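# Set the drink can upright on the cork coaster

## Task

Place the drink can standing upright at the centre of the round cork coaster. The can has to be supported by that coaster, and the coaster in turn by the table or by the second coaster, with the gripper bearing the weight of neither. Release the can and move the hand away at the end; a result that stays in place only because the robot is holding it does not count.

## Robot and tools

Robot: a single six-joint FANUC CRX arm carrying a Robotiq two-finger gripper with a 140 mm opening. There is only one arm, so every command row describes that arm plus its gripper.

Frame: positions in results are in metres in the scene frame. Its origin sits on the tabletop straight below the arm base. +z is up. Looking along +x, +y points left. The base may be slightly tilted against the table, and the reported hand position can drift from the truth, especially when reaching far. end_effector_position is the point midway between the finger pads when closed (link pinch); end_effector_quat_wxyz is its orientation (w, x, y, z). The fingers point along the gripper's own +z and open and close along its y. Closed fingertips extend about 33 mm past that point, fully open ones about 9 mm. While closing, the tips travel roughly 24 mm further out from the arm, so keep that much clearance above the table or coaster.

execute_actions: argument actions is a list holding at most one item, or empty. Empty list: nothing new is commanded; you get the current state plus camera pictures. An action item is {"rows": [...], "steps": n} with n from 1 to 15 (default 15; at least 7 in practice). Each control step is 1/30 s and uses one row; if rows run out, the final row is repeated. A wait item is {"steps": n} with no rows, n up to 300; it just lets that many steps elapse since the previous result, your reply time included. Optional pictures: true adds images to an action result. A refused call moves nothing.

Row layout: nine plain numbers, in this order: J1 waist, J2 shoulder, J3 elbow, J4 forearm roll, J5 wrist pitch, J6 wrist roll, gripper position, gripper force_limit, gripper speed. The first six are absolute joint target angles in radians, in the same convention as the Joint positions line, not offsets. Ranges: waist -3.491..3.491, shoulder -3.140..3.140, elbow -1.187..4.328, forearm roll -3.316..3.316, wrist pitch -3.140..3.140, wrist roll -3.927..3.927. A target more than 0.010 rad beyond a range end (and beyond the joint's last reported angle) gets the call refused; real ends can differ by up to 0.010 rad, and a joint pushed into its end stops there and may report "joint sent to its limit" (possibly about an earlier action). The last three are absolute settings scaled -1..1. position: +1 fully open (140 mm), about -0.8 pads touch, -1 squeezes until blocked. force_limit: roughly 14 N at -1, 60 N at 0, 107 N at +1. speed: about 30 mm/s at -1, 140 at 0, 250 at +1.

Motion limits: joint targets are rate-limited (2.62 rad/s waist and shoulder, 3.14 elbow, 3.93 wrist joints, 0.5 s ramp-up, all joints synchronised), each target is held within a fixed lead of the measured angle (0.805, 0.966, 1.21 rad), and targets are scaled back if they would move the hand more than 70 mm from where it is. Far targets therefore take several calls. Between calls the arm keeps heading for the last row sent, until it has nearly stopped. Each result is taken 7 steps before the action ends; those steps run during your next reply.

Result lines: the pose line; Joint positions and Joint velocities (rad, rad/s, column order); position_measured (counts, 3 open, 230 pads meeting, not linear); object_status (0 moving, 1 blocked while opening, 2 blocked while closing = something is gripped, 3 reached target or pads met, though a thin item may still be held). Confirm a grasp by 2. To grip harder while at 2, raise force_limit and switch position between -1 and -0.98. "joint command not followed" means the clearance check altered targets (mounts count as arm); HELD marks steps where your row was not sent. MOTOR HOT warns of heating from holding loads; an OVER-TEMPERATURE FAULT brakes the arm until cooled.

Faults: if a joint's contact torque hits its load limit (139 N m for the first three, 34.8 N m for the wrist joints, held weight included) or any outside force reaches 150 N, the arm halts for 10 s, yields to the contact and drops the rest of the call. Avoid pressing hard, slamming, dropping or letting items slip, and never knock anything off the table. Brief tugs on a held object or nudges to loose items may occur.

zoom_image: camera is one of cam_head_left, cam_head_right, cam_high, cam_low, cam_wrist (each 504x504); region is [x0, y0, x1, y1] in pixels from the top-left, at most 504 by 504. It enlarges that camera's latest image.

read_manual: optional section "licences"; returns licence text only.

finished_scene: scene is the current scene's number. It ends the scene irreversibly and reports whether the goal was met; call it only after the can stands released on the coaster and the hand has moved away.

Each tool is called by a JSON object that holds its "method" and its "body", one argument or row to a line.

## Session

{"method": "execute_actions", "body": {
  "actions": []
}}

Scene clock: 0.00 s of 3960.00 s.
end_effector_position=(+0.2226, +0.1028, +0.1638) position_measured=3 object_status=3 end_effector_quat_wxyz=(-0.341, -0.521, +0.768, -0.146)
Joint positions: [ 1.141  0.245 -0.35   0.009 -1.755 -1.411]
Joint velocities: [ 0.    -0.     0.    -0.    -0.     0.001]

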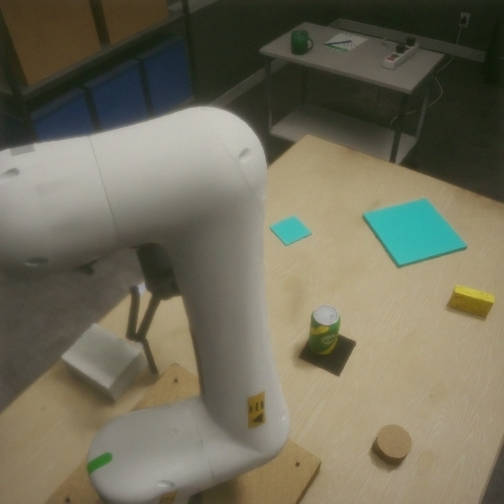

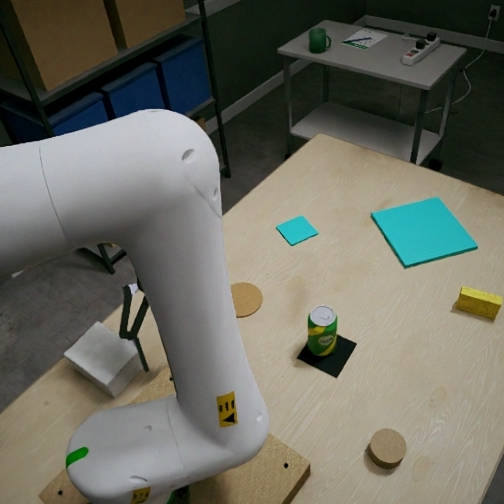

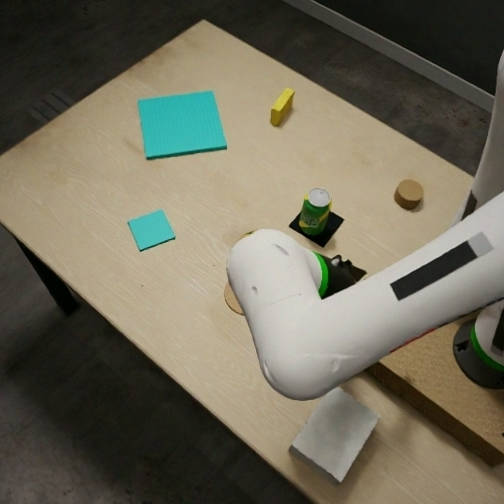

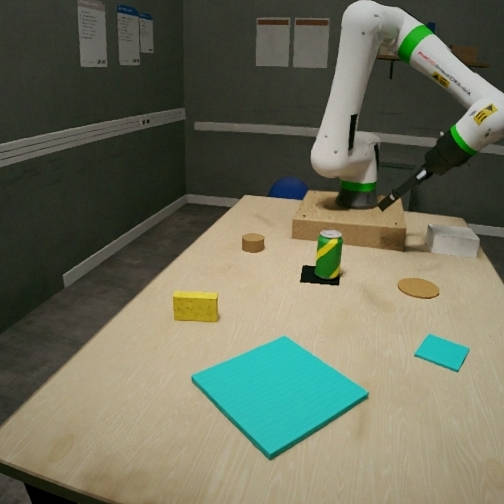

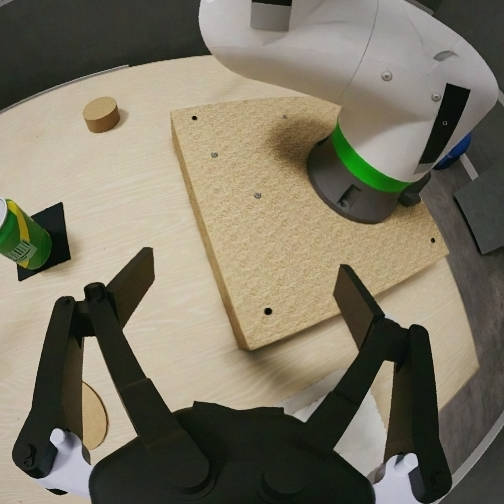

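{"method": "zoom_image", "body": {
  "camera": "cam_low",
  "region": [220, 150, 504, 330]
}}

{"method": "zoom_image", "body": {
  "camera": "cam_wrist",
  "region": [0, 60, 300, 360]
}}

{"method": "zoom_image", "body": {
  "camera": "cam_head_right",
  "region": [150, 250, 450, 504]
}}

Region (220, 150, 504, 330) of cam_low's 504x504 image, scaled by 1.775, with more detail than that image has; it fills the top 319 rows of this view, and the rest is white.

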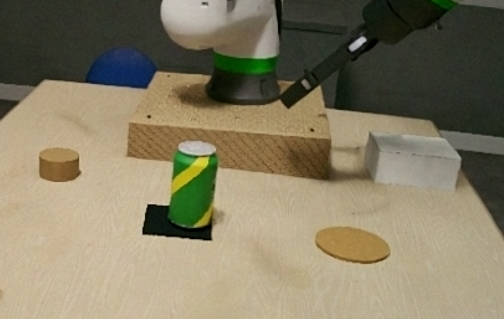

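Region (0, 60, 300, 360) of cam_wrist's 504x504 image, scaled by 1.680, with more detail than that image has.

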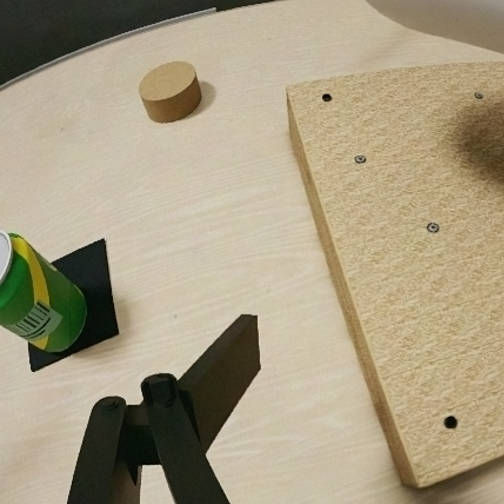

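Region (150, 250, 450, 504) of cam_head_right's 504x504 image, scaled by 1.680, with more detail than that image has; it fills the top 427 rows of this view, and the rest is white.

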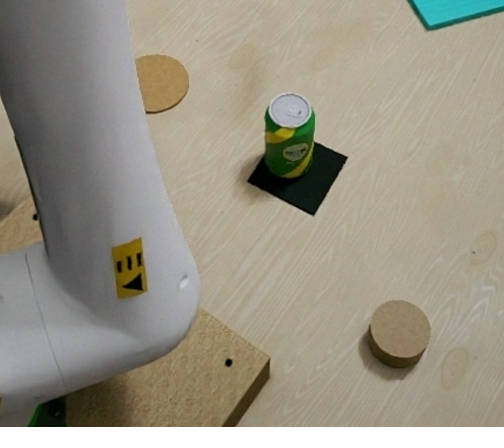

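{"method": "execute_actions", "body": {
  "actions": [
    {"rows": [[0.344, 0.042, -0.214, 0.032, -1.305, -1.571, 1, 0, 0]], "steps": 15}
  ]
}}

{"method": "execute_actions", "body": {
  "actions": [
    {"steps": 30}
  ]
}}

Scene clock: 13.47 s of 3960.00 s.
end_effector_position=(+0.2610, +0.0985, +0.1562) position_measured=3 object_status=3 end_effector_quat_wxyz=(-0.289, -0.464, +0.831, -0.103)
Joint positions: [ 0.996  0.209 -0.325  0.013 -1.673 -1.44 ]
Joint velocities: [-1.188 -0.303  0.203  0.035  0.667 -0.237]
Steps of this call (steps 1 to 90: nothing new was sent; then 10.20 s passed at rest; steps 91 to 98: the first 8 steps of this action). Readings (joint positions | what the end effector reports):
91: [1.140 0.245 -0.350 0.009 -1.755 -1.411] | position_measured=3 object_status=3
92: [1.137 0.245 -0.350 0.009 -1.753 -1.412] | position_measured=3 object_status=3
94: [1.114 0.239 -0.345 0.009 -1.739 -1.417] | position_measured=3 object_status=3
98: the state above

Scene clock: 14.47 s of 3960.00 s.
end_effector_position=(+0.4601, -0.0449, +0.2003) position_measured=3 object_status=3 end_effector_quat_wxyz=(+0.001, -0.115, +0.993, +0.001)
Joint positions: [ 0.344  0.042 -0.214  0.032 -1.305 -1.571]
Joint velocities: [-0.002  0.     0.     0.     0.    -0.   ]
Kept back: nothing.
Steps of this call (steps 1 to 7: the last 7 steps of your previous action; steps 8 to 30: the robot went on to your last target). Readings (joint positions | what the end effector reports):
1: [0.956 0.198 -0.318 0.014 -1.650 -1.448] | position_measured=3 object_status=3
2: [0.916 0.188 -0.312 0.015 -1.628 -1.456] | position_measured=3 object_status=3
4: [0.840 0.169 -0.299 0.017 -1.585 -1.472] | position_measured=3 object_status=3
8: [0.696 0.132 -0.274 0.022 -1.504 -1.500] | position_measured=3 object_status=3
30: the state above

The model matches well. Let me look.

{"method": "execute_actions", "body": {
  "actions": []
}}

Scene clock: 14.53 s of 3960.00 s.
end_effector_position=(+0.4601, -0.0450, +0.2003) position_measured=3 object_status=3 end_effector_quat_wxyz=(+0.001, -0.115, +0.993, +0.001)
Joint positions: [ 0.344  0.042 -0.214  0.032 -1.305 -1.571]
Joint velocities: [-0.    -0.    -0.    -0.001  0.    -0.001]
Kept back: nothing.
Steps of this call (steps 1 to 2: the robot went on to your last target). Readings (joint positions | what the end effector reports):
1: [0.344 0.042 -0.214 0.032 -1.305 -1.571] | position_measured=3 object_status=3
2: the state above

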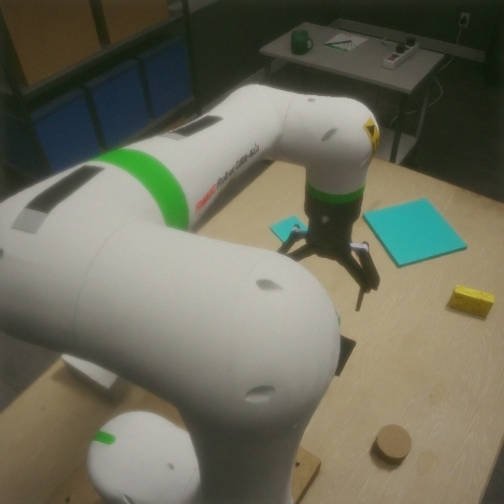

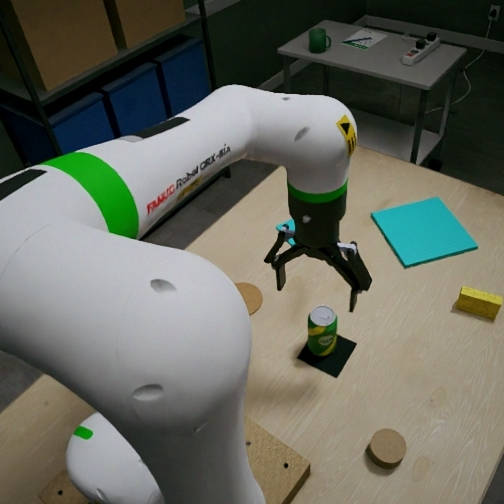

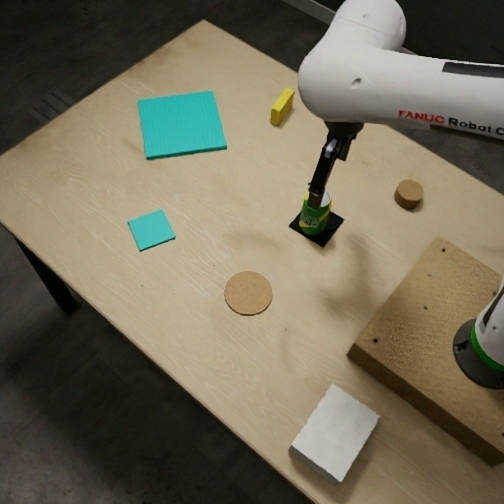

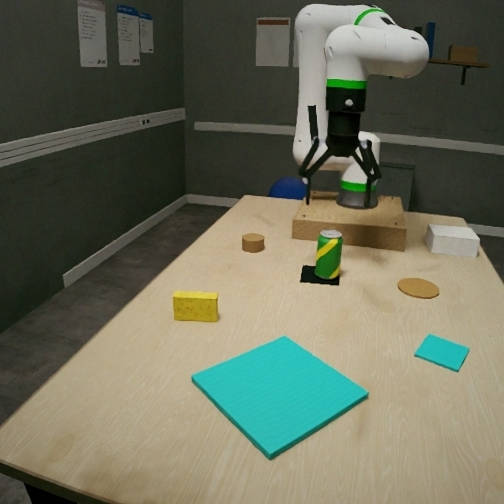

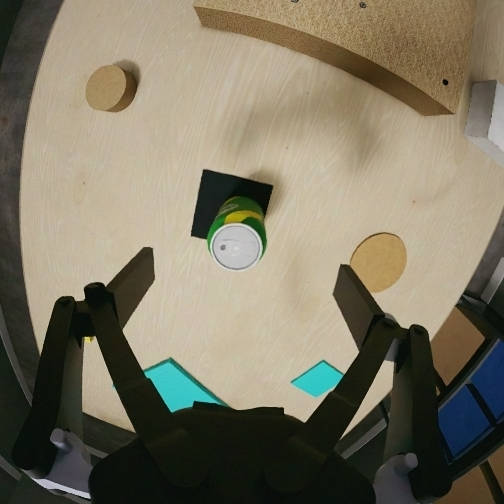

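{"method": "zoom_image", "body": {
  "camera": "cam_wrist",
  "region": [100, 130, 430, 380]
}}

{"method": "zoom_image", "body": {
  "camera": "cam_high",
  "region": [210, 100, 430, 330]
}}

{"method": "zoom_image", "body": {
  "camera": "cam_low",
  "region": [260, 80, 480, 310]
}}

Region (100, 130, 430, 380) of cam_wrist's 504x504 image, scaled by 1.527, with more detail than that image has; it fills the top 382 rows of this view, and the rest is white.

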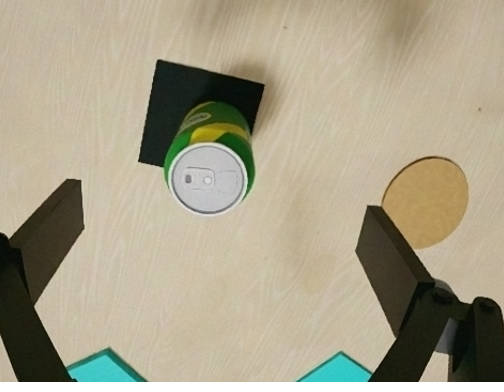

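Region (210, 100, 430, 330) of cam_high's 504x504 image, scaled by 2.191, with more detail than that image has; it fills the left 482 columns of this view, and the rest is white.

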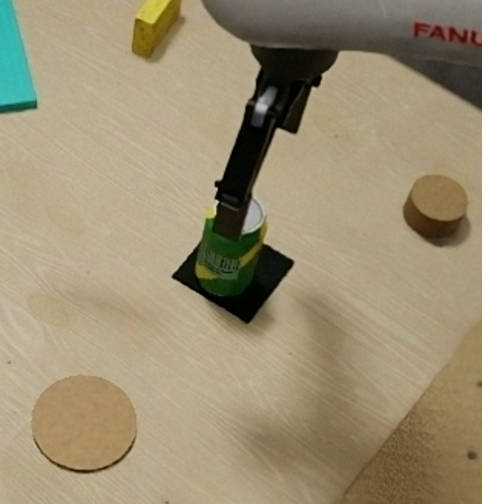

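Region (260, 80, 480, 310) of cam_low's 504x504 image, scaled by 2.191, with more detail than that image has; it fills the left 482 columns of this view, and the rest is white.

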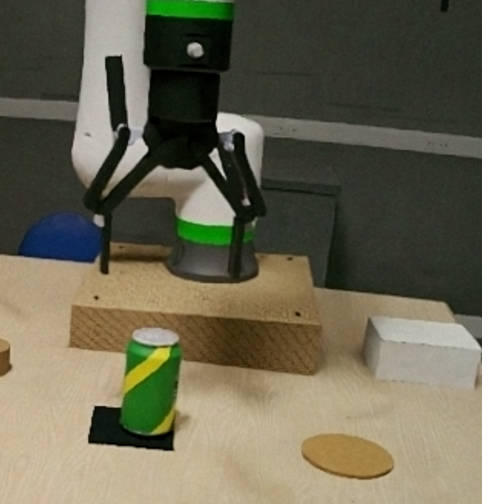

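{"method": "execute_actions", "body": {
  "actions": [
    {"rows": [[0.317, 0.143, -0.283, 0.034, -1.135, -1.571, 1, 0, 0]], "steps": 15}
  ]
}}

{"method": "execute_actions", "body": {
  "actions": [
    {"steps": 12}
  ],
  "pictures": true
}}

Scene clock: 18.73 s of 3960.00 s.
end_effector_position=(+0.4738, -0.0509, +0.1334) position_measured=3 object_status=3 end_effector_quat_wxyz=(-0.000, -0.105, +0.994, +0.001)
Joint positions: [ 0.319  0.134 -0.277  0.034 -1.15  -1.571]
Joint velocities: [-0.074  0.28  -0.188  0.008  0.461  0.   ]
Steps of this call (steps 1 to 15: the robot went on to your last target; steps 16 to 90: nothing new was sent; then 0.93 s passed at rest; steps 91 to 98: the first 8 steps of this action). Readings (joint positions | what the end effector reports):
91: [0.344 0.042 -0.214 0.032 -1.305 -1.571] | position_measured=3 object_status=3
92: [0.343 0.045 -0.215 0.032 -1.299 -1.571] | position_measured=3 object_status=3
94: [0.337 0.066 -0.230 0.032 -1.264 -1.571] | position_measured=3 object_status=3
98: the state above

Scene clock: 19.13 s of 3960.00 s.
end_effector_position=(+0.4750, -0.0517, +0.1272) position_measured=3 object_status=3 end_effector_quat_wxyz=(+0.000, -0.104, +0.995, +0.001)
Joint positions: [ 0.317  0.143 -0.283  0.034 -1.135 -1.571]
Joint velocities: [-0.    -0.001 -0.001 -0.    -0.     0.   ]
Kept back: nothing.
Steps of this call (steps 1 to 7: the last 7 steps of your previous action; steps 8 to 12: the robot went on to your last target). Readings (joint positions | what the end effector reports):
1: [0.318 0.141 -0.282 0.034 -1.139 -1.571] | position_measured=3 object_status=3
2: [0.317 0.143 -0.283 0.034 -1.136 -1.571] | position_measured=3 object_status=3
4: [0.317 0.143 -0.283 0.034 -1.135 -1.571] | position_measured=3 object_status=3
8: [0.317 0.143 -0.283 0.034 -1.135 -1.571] | position_measured=3 object_status=3
12: the state above

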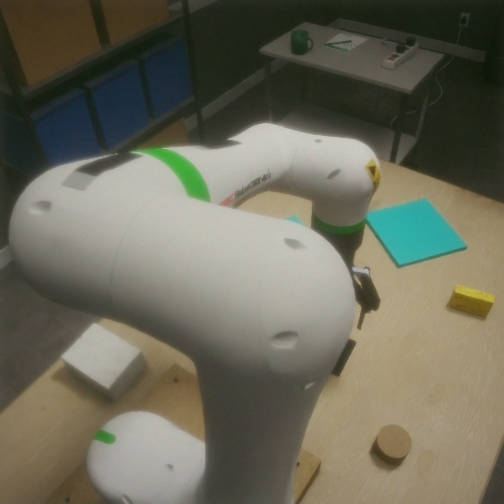

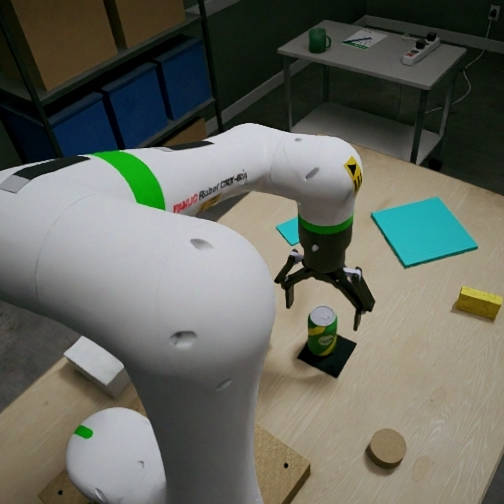

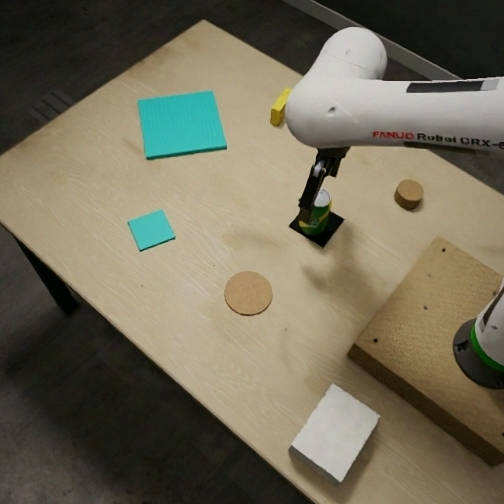

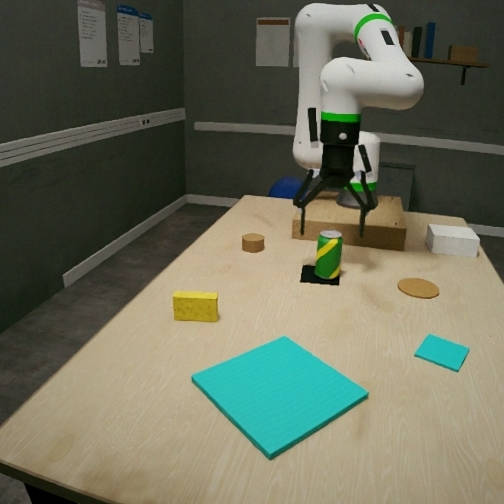

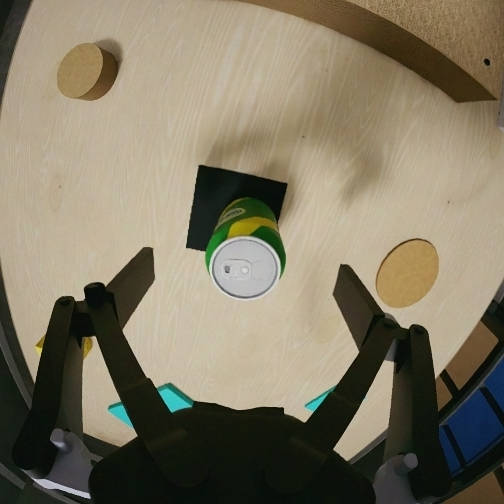

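{"method": "zoom_image", "body": {
  "camera": "cam_wrist",
  "region": [120, 150, 372, 340]
}}

{"method": "zoom_image", "body": {
  "camera": "cam_low",
  "region": [280, 160, 450, 310]
}}

{"method": "zoom_image", "body": {
  "camera": "cam_head_right",
  "region": [260, 240, 400, 380]
}}

Region (120, 150, 372, 340) of cam_wrist's 504x504 image, scaled by 2.000, with more detail than that image has; it fills the top 380 rows of this view, and the rest is white.

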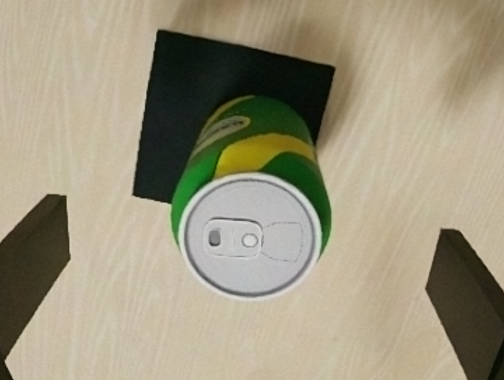

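Region (280, 160, 450, 310) of cam_low's 504x504 image, scaled by 2.965, with more detail than that image has; it fills the top 445 rows of this view, and the rest is white.

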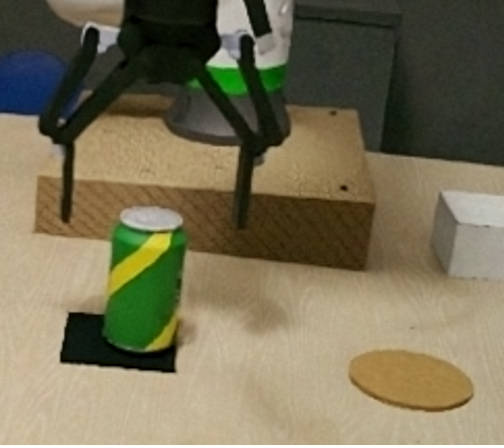

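Region (260, 240, 400, 380) of cam_head_right's 504x504 image, scaled by 3.600, with more detail than that image has.

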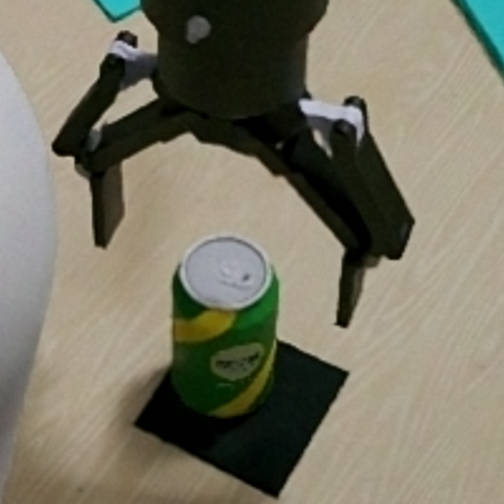

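{"method": "execute_actions", "body": {
  "actions": [
    {"rows": [[0.314, 0.202, -0.350, 0.0365, -1.008, -1.571, -1, 0, -0.2]], "steps": 15}
  ]
}}

{"method": "execute_actions", "body": {
  "actions": [
    {"steps": 18}
  ],
  "pictures": true
}}

Scene clock: 21.37 s of 3960.00 s.
end_effector_position=(+0.4732, -0.0516, +0.0760) position_measured=45 object_status=0 end_effector_quat_wxyz=(+0.000, -0.105, +0.994, +0.001)
Joint positions: [ 0.314  0.201 -0.349  0.036 -1.011 -1.571]
Joint velocities: [-0.004  0.075 -0.08   0.006  0.156 -0.   ]
Steps of this call (steps 1 to 30: the robot went on to your last target; steps 31 to 59: nothing new was sent; steps 60 to 67: the first 8 steps of this action). Readings (joint positions | what the end effector reports):
60: [0.317 0.143 -0.283 0.034 -1.135 -1.571] | position_measured=3 object_status=0
61: [0.317 0.145 -0.286 0.034 -1.129 -1.571] | position_measured=6 object_status=0
63: [0.316 0.161 -0.304 0.034 -1.094 -1.571] | position_measured=19 object_status=0
67: the state above

Scene clock: 21.97 s of 3960.00 s.
end_effector_position=(+0.4735, -0.0517, +0.0752) position_measured=138 object_status=0 end_effector_quat_wxyz=(+0.001, -0.105, +0.994, +0.001)
Joint positions: [ 0.314  0.202 -0.35   0.037 -1.008 -1.571]
Joint velocities: [-0.001  0.     0.    -0.    -0.     0.   ]
Kept back: nothing.
Steps of this call (steps 1 to 7: the last 7 steps of your previous action; steps 8 to 15: the robot went on to your last target; steps 16 to 18: nothing new was sent). Readings (joint positions | what the end effector reports):
1: [0.314 0.202 -0.350 0.036 -1.009 -1.571] | position_measured=51 object_status=0
2: [0.314 0.202 -0.350 0.037 -1.008 -1.571] | position_measured=58 object_status=0
4: [0.314 0.202 -0.350 0.037 -1.008 -1.571] | position_measured=70 object_status=0
8: [0.314 0.202 -0.350 0.037 -1.008 -1.571] | position_measured=96 object_status=0
18: the state above
The arm was judged still, so your last target was given up. Only a new action makes it travel on or press farther. Fingers that are still opening or closing keep moving.

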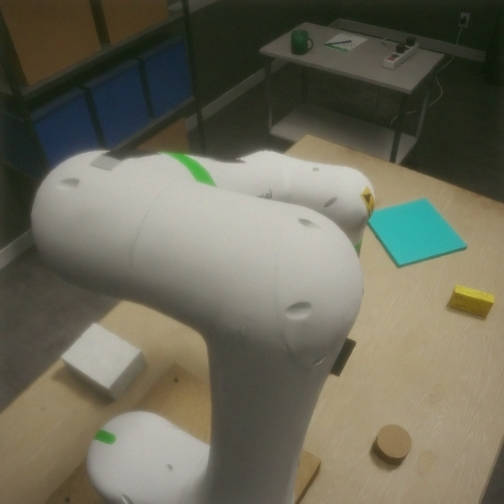

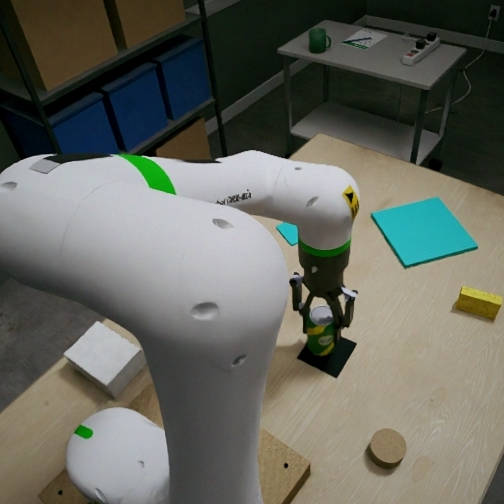

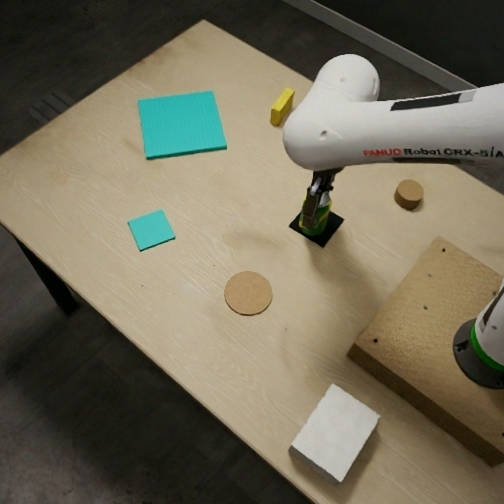

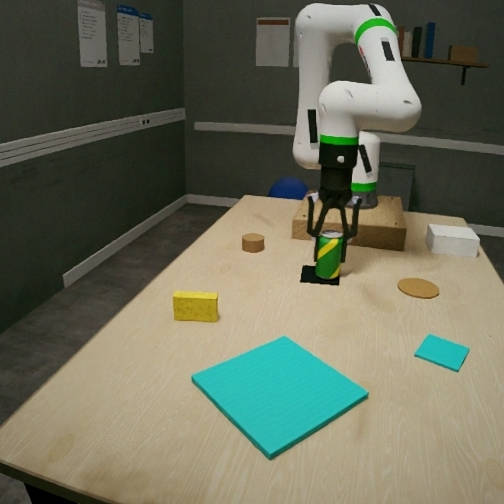

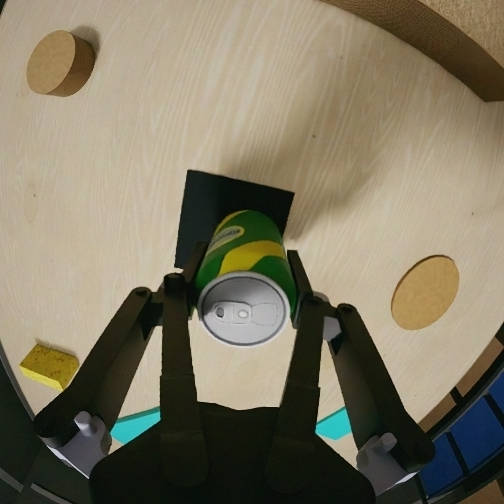

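{"method": "zoom_image", "body": {
  "camera": "cam_wrist",
  "region": [150, 150, 480, 400]
}}

{"method": "zoom_image", "body": {
  "camera": "cam_high",
  "region": [210, 150, 390, 330]
}}

{"method": "zoom_image", "body": {
  "camera": "cam_low",
  "region": [280, 180, 450, 310]
}}

Region (150, 150, 480, 400) of cam_wrist's 504x504 image, scaled by 1.527, with more detail than that image has; it fills the top 382 rows of this view, and the rest is white.

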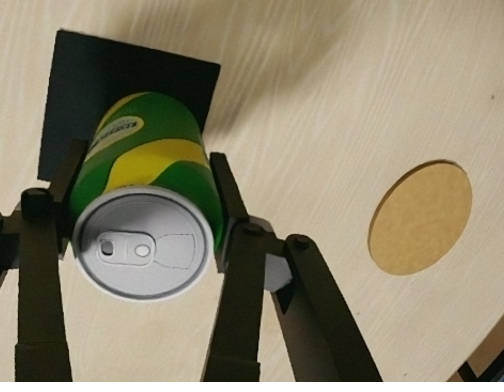

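Region (210, 150, 390, 330) of cam_high's 504x504 image, scaled by 2.800, with more detail than that image has.

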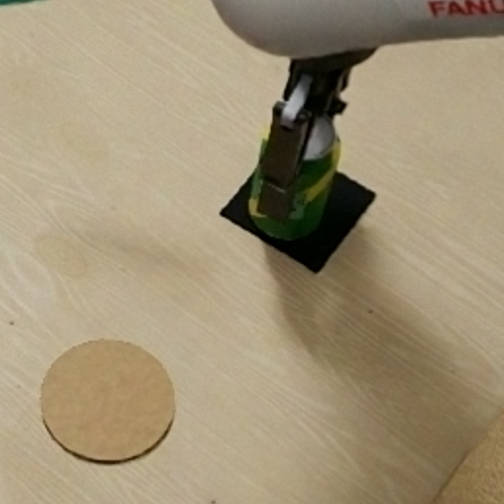

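Region (280, 180, 450, 310) of cam_low's 504x504 image, scaled by 2.965, with more detail than that image has; it fills the top 385 rows of this view, and the rest is white.

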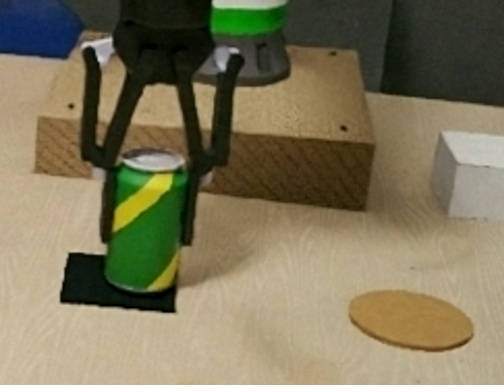

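{"method": "execute_actions", "body": {
  "actions": [
    {"steps": 1}
  ]
}}

Scene clock: 27.43 s of 3960.00 s.
end_effector_position=(+0.4734, -0.0517, +0.0752) position_measured=138 object_status=2 end_effector_quat_wxyz=(+0.001, -0.105, +0.994, +0.001)
Joint positions: [ 0.314  0.202 -0.35   0.037 -1.008 -1.571]
Joint velocities: [-0.001 -0.     0.     0.001  0.     0.001]
Kept back: nothing.
Steps of this call (steps 1 to 90: nothing new was sent; then 2.47 s passed at rest). Readings (joint positions | what the end effector reports):
1: [0.314 0.202 -0.350 0.037 -1.008 -1.571] | position_measured=138 object_status=0
2: [0.314 0.202 -0.350 0.037 -1.008 -1.571] | position_measured=138 object_status=2
4: [0.314 0.202 -0.350 0.037 -1.008 -1.571] | position_measured=138 object_status=2
8: [0.314 0.202 -0.350 0.037 -1.008 -1.571] | position_measured=138 object_status=2
90: the state above

{"method": "execute_actions", "body": {
  "actions": [
    {"rows": [[0.315, 0.179, -0.324, 0.0365, -1.057, -1.571, -1, 0, -0.2],[0.315, 0.179, -0.324, 0.0365, -1.057, -1.571, -1, 0, -0.2],[0.315, 0.179, -0.324, 0.0365, -1.057, -1.571, -1, 0, -0.2],[0.320, 0.179, -0.323, 0.0365, -1.058, -1.571, -1, 0, -0.2],[0.340, 0.182, -0.320, 0.0365, -1.059, -1.571, -1, 0, -0.2],[0.777, 0.260, -0.252, 0.037, -1.063, -1.571, -1, 0, -0.2]], "steps": 15}
  ]
}}

{"method": "execute_actions", "body": {
  "actions": [
    {"steps": 28}
  ],
  "pictures": true
}}

Scene clock: 28.00 s of 3960.00 s.
end_effector_position=(+0.4794, -0.0331, +0.0968) position_measured=138 object_status=2 end_effector_quat_wxyz=(+0.002, -0.124, +0.992, +0.001)
Joint positions: [ 0.353  0.183 -0.317  0.036 -1.058 -1.571]
Joint velocities: [ 0.614  0.088  0.104 -0.001 -0.003  0.   ]
Steps of this call (steps 1 to 9: nothing new was sent; steps 10 to 17: the first 8 steps of this action). Readings (joint positions | what the end effector reports):
10: [0.314 0.202 -0.350 0.036 -1.008 -1.571] | position_measured=138 object_status=2
11: [0.314 0.200 -0.348 0.036 -1.013 -1.571] | position_measured=138 object_status=2
13: [0.315 0.186 -0.332 0.036 -1.043 -1.571] | position_measured=138 object_status=2
17: the state above

Scene clock: 28.93 s of 3960.00 s.
end_effector_position=(+0.4681, +0.1804, +0.0919) position_measured=138 object_status=2 end_effector_quat_wxyz=(+0.001, -0.330, +0.944, +0.001)
Joint positions: [ 0.777  0.26  -0.252  0.037 -1.063 -1.571]
Joint velocities: [ 0.001  0.001  0.001  0.    -0.    -0.001]
Kept back: nothing.
Steps of this call (steps 1 to 7: the last 7 steps of your previous action; steps 8 to 28: the robot went on to your last target). Readings (joint positions | what the end effector reports):
1: [0.377 0.186 -0.313 0.036 -1.059 -1.571] | position_measured=138 object_status=2
2: [0.406 0.191 -0.308 0.036 -1.059 -1.571] | position_measured=138 object_status=2
4: [0.466 0.202 -0.299 0.036 -1.059 -1.571] | position_measured=138 object_status=2
8: [0.584 0.224 -0.281 0.037 -1.061 -1.571] | position_measured=138 object_status=2
28: the state above

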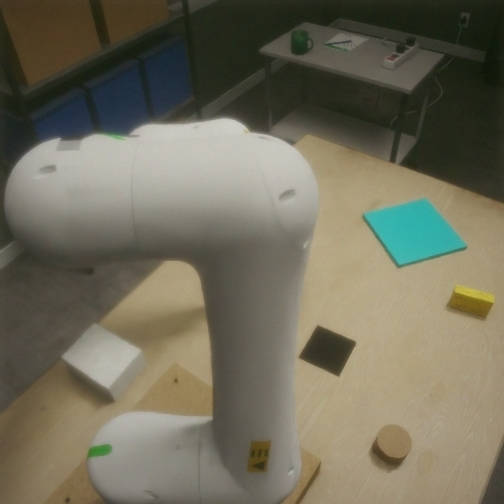

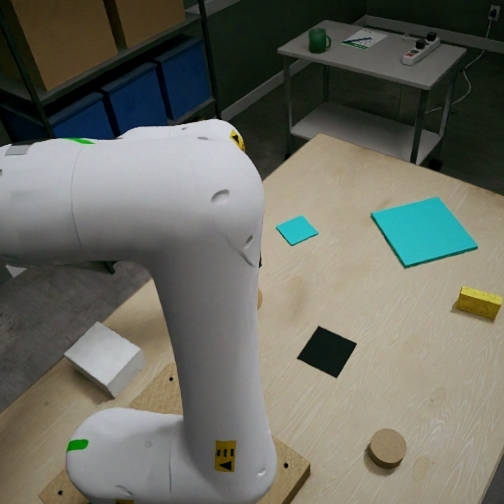

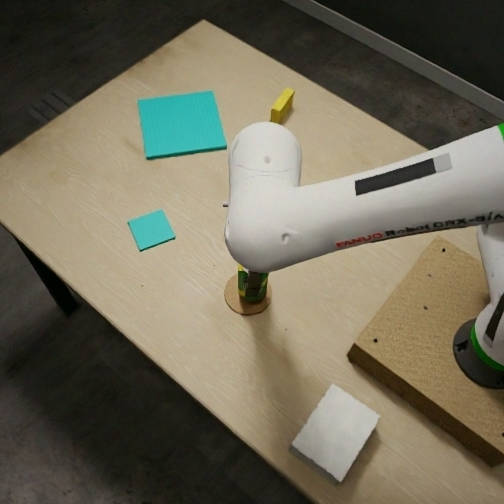

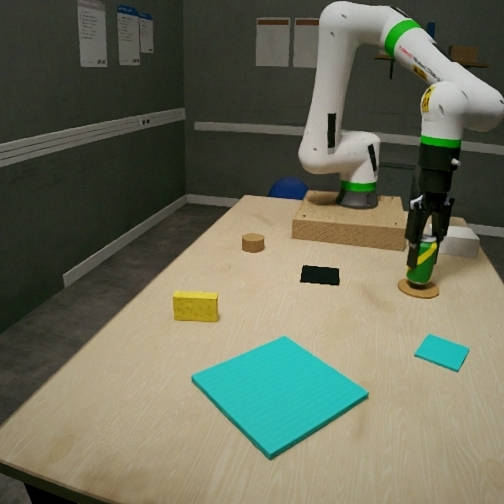

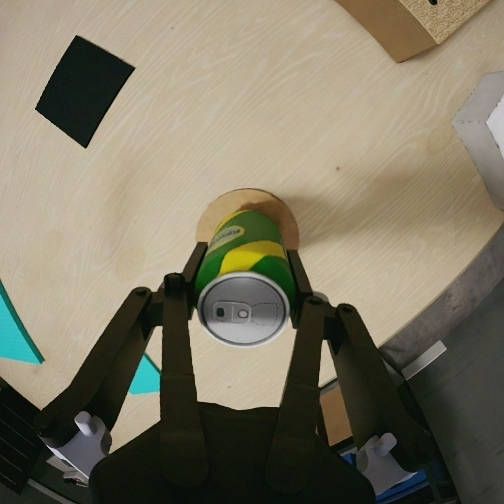

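{"method": "zoom_image", "body": {
  "camera": "cam_wrist",
  "region": [180, 170, 320, 310]
}}

{"method": "zoom_image", "body": {
  "camera": "cam_high",
  "region": [210, 250, 290, 330]
}}

{"method": "zoom_image", "body": {
  "camera": "cam_low",
  "region": [380, 225, 460, 305]
}}

Region (180, 170, 320, 310) of cam_wrist's 504x504 image, scaled by 3.600, with more detail than that image has.

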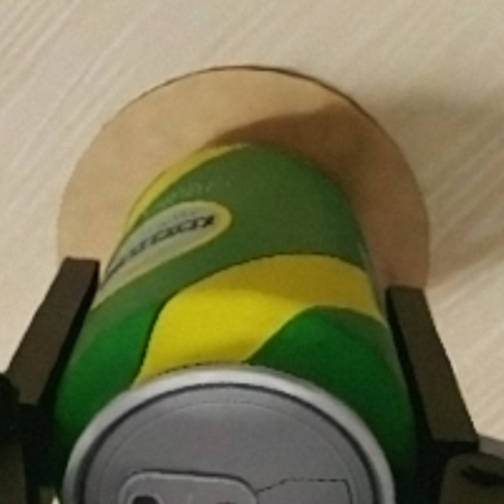

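Region (210, 250, 290, 330) of cam_high's 504x504 image, scaled by 6.300, with more detail than that image has.

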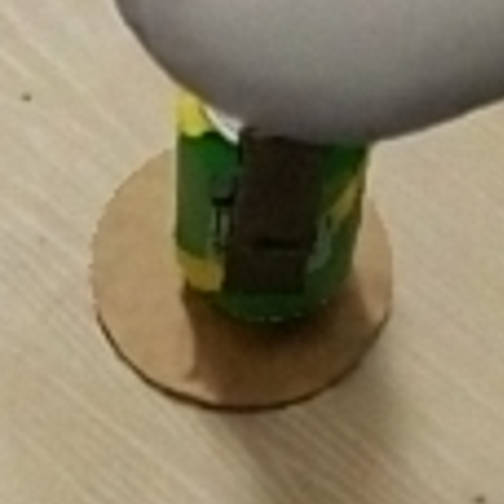

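Region (380, 225, 460, 305) of cam_low's 504x504 image, scaled by 6.300, with more detail than that image has.

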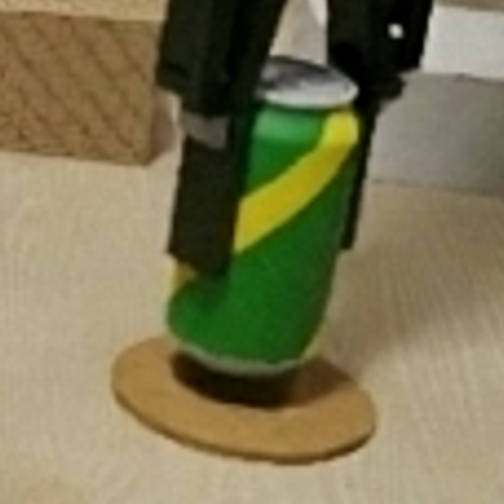

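{"method": "execute_actions", "body": {
  "actions": [
    {"rows": [[0.7754, 0.2923, -0.2448, 0.0375, -1.0382, -1.571, -1, 0, -0.2]], "steps": 8}
  ]
}}

{"method": "execute_actions", "body": {
  "actions": [
    {"steps": 12}
  ],
  "pictures": true
}}

{"method": "zoom_image", "body": {
  "camera": "cam_low",
  "region": [380, 225, 460, 305]
}}

{"method": "zoom_image", "body": {
  "camera": "cam_high",
  "region": [210, 250, 290, 330]
}}

{"method": "zoom_image", "body": {
  "camera": "cam_wrist",
  "region": [180, 170, 320, 310]
}}

Scene clock: 31.87 s of 3960.00 s.
end_effector_position=(+0.4681, +0.1805, +0.0918) position_measured=138 object_status=2 end_effector_quat_wxyz=(+0.001, -0.330, +0.944, +0.001)
Joint positions: [ 0.777  0.26  -0.252  0.037 -1.063 -1.571]
Joint velocities: [-0.001  0.028  0.008 -0.     0.022  0.001]
Steps of this call (steps 1 to 30: the robot went on to your last target; steps 31 to 87: nothing new was sent; step 88: the first step of this action). Readings (joint positions | what the end effector reports):
88: the state above

Scene clock: 32.27 s of 3960.00 s.
end_effector_position=(+0.4739, +0.1846, +0.0788) position_measured=138 object_status=2 end_effector_quat_wxyz=(+0.001, -0.330, +0.944, +0.001)
Joint positions: [ 0.775  0.292 -0.245  0.037 -1.038 -1.571]
Joint velocities: [-0.004 -0.    -0.     0.001  0.     0.001]
Kept back: nothing.
Steps of this call (steps 1 to 7: the last 7 steps of your previous action; steps 8 to 12: the robot went on to your last target). Readings (joint positions | what the end effector reports):
1: [0.777 0.263 -0.251 0.037 -1.060 -1.571] | position_measured=138 object_status=2
2: [0.777 0.272 -0.249 0.037 -1.053 -1.571] | position_measured=138 object_status=2
4: [0.776 0.291 -0.245 0.037 -1.040 -1.571] | position_measured=138 object_status=2
8: [0.776 0.292 -0.245 0.037 -1.038 -1.571] | position_measured=138 object_status=2
12: the state above

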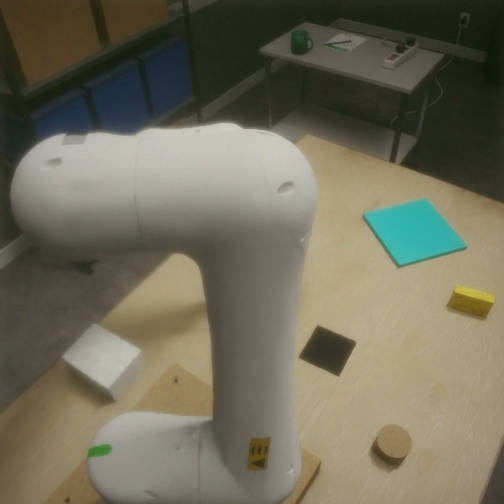

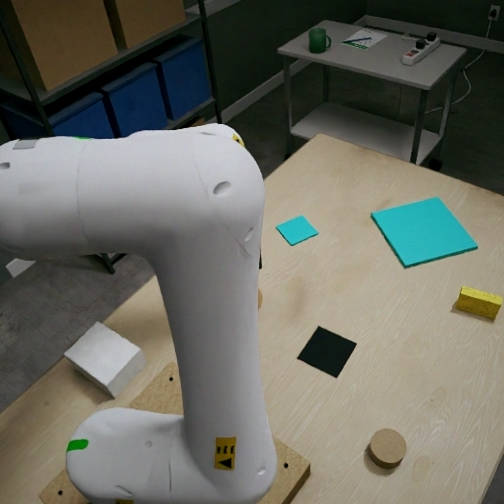

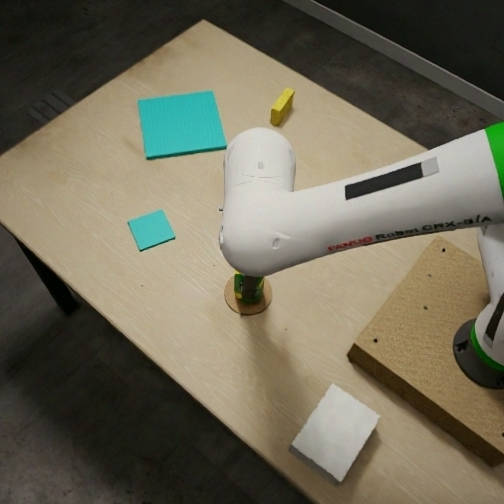

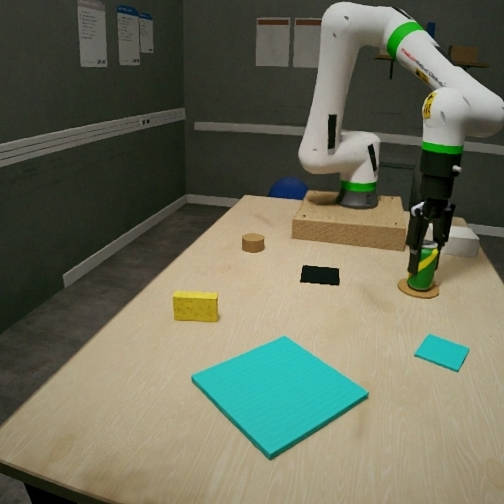

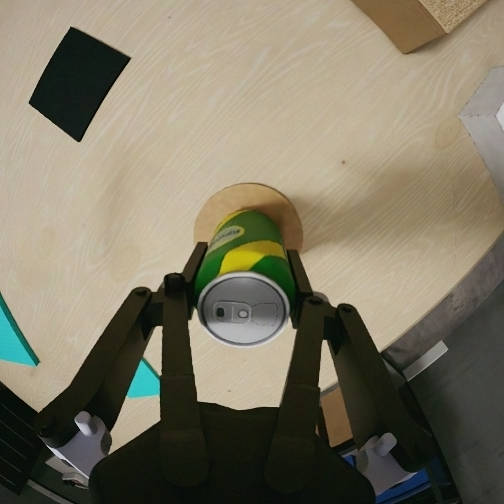

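Region (380, 225, 460, 305) of cam_low's 504x504 image, scaled by 6.300, with more detail than that image has.

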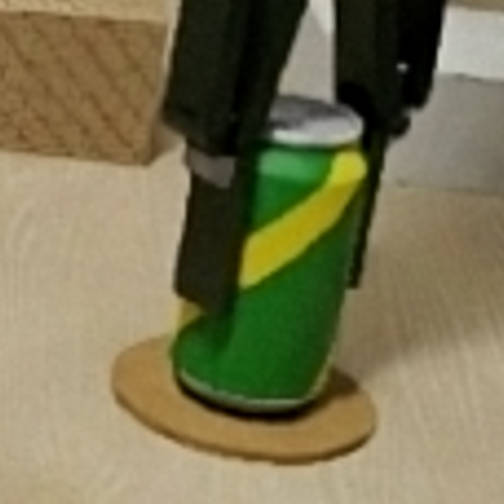

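Region (210, 250, 290, 330) of cam_high's 504x504 image, scaled by 6.300, with more detail than that image has.

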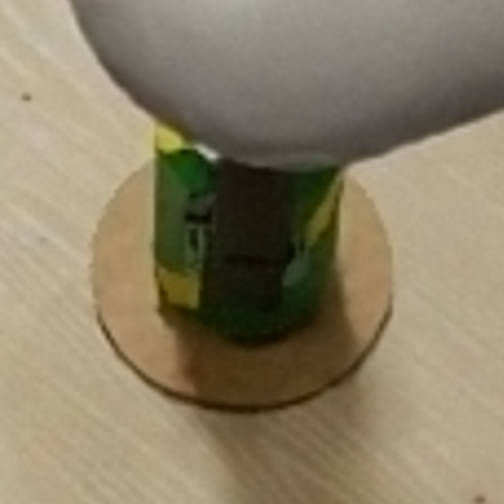

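Region (180, 170, 320, 310) of cam_wrist's 504x504 image, scaled by 3.600, with more detail than that image has.

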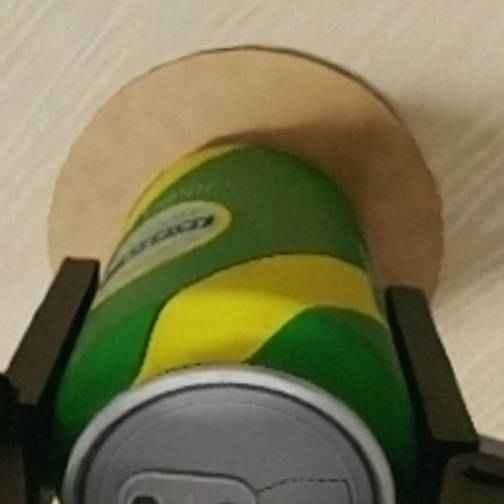

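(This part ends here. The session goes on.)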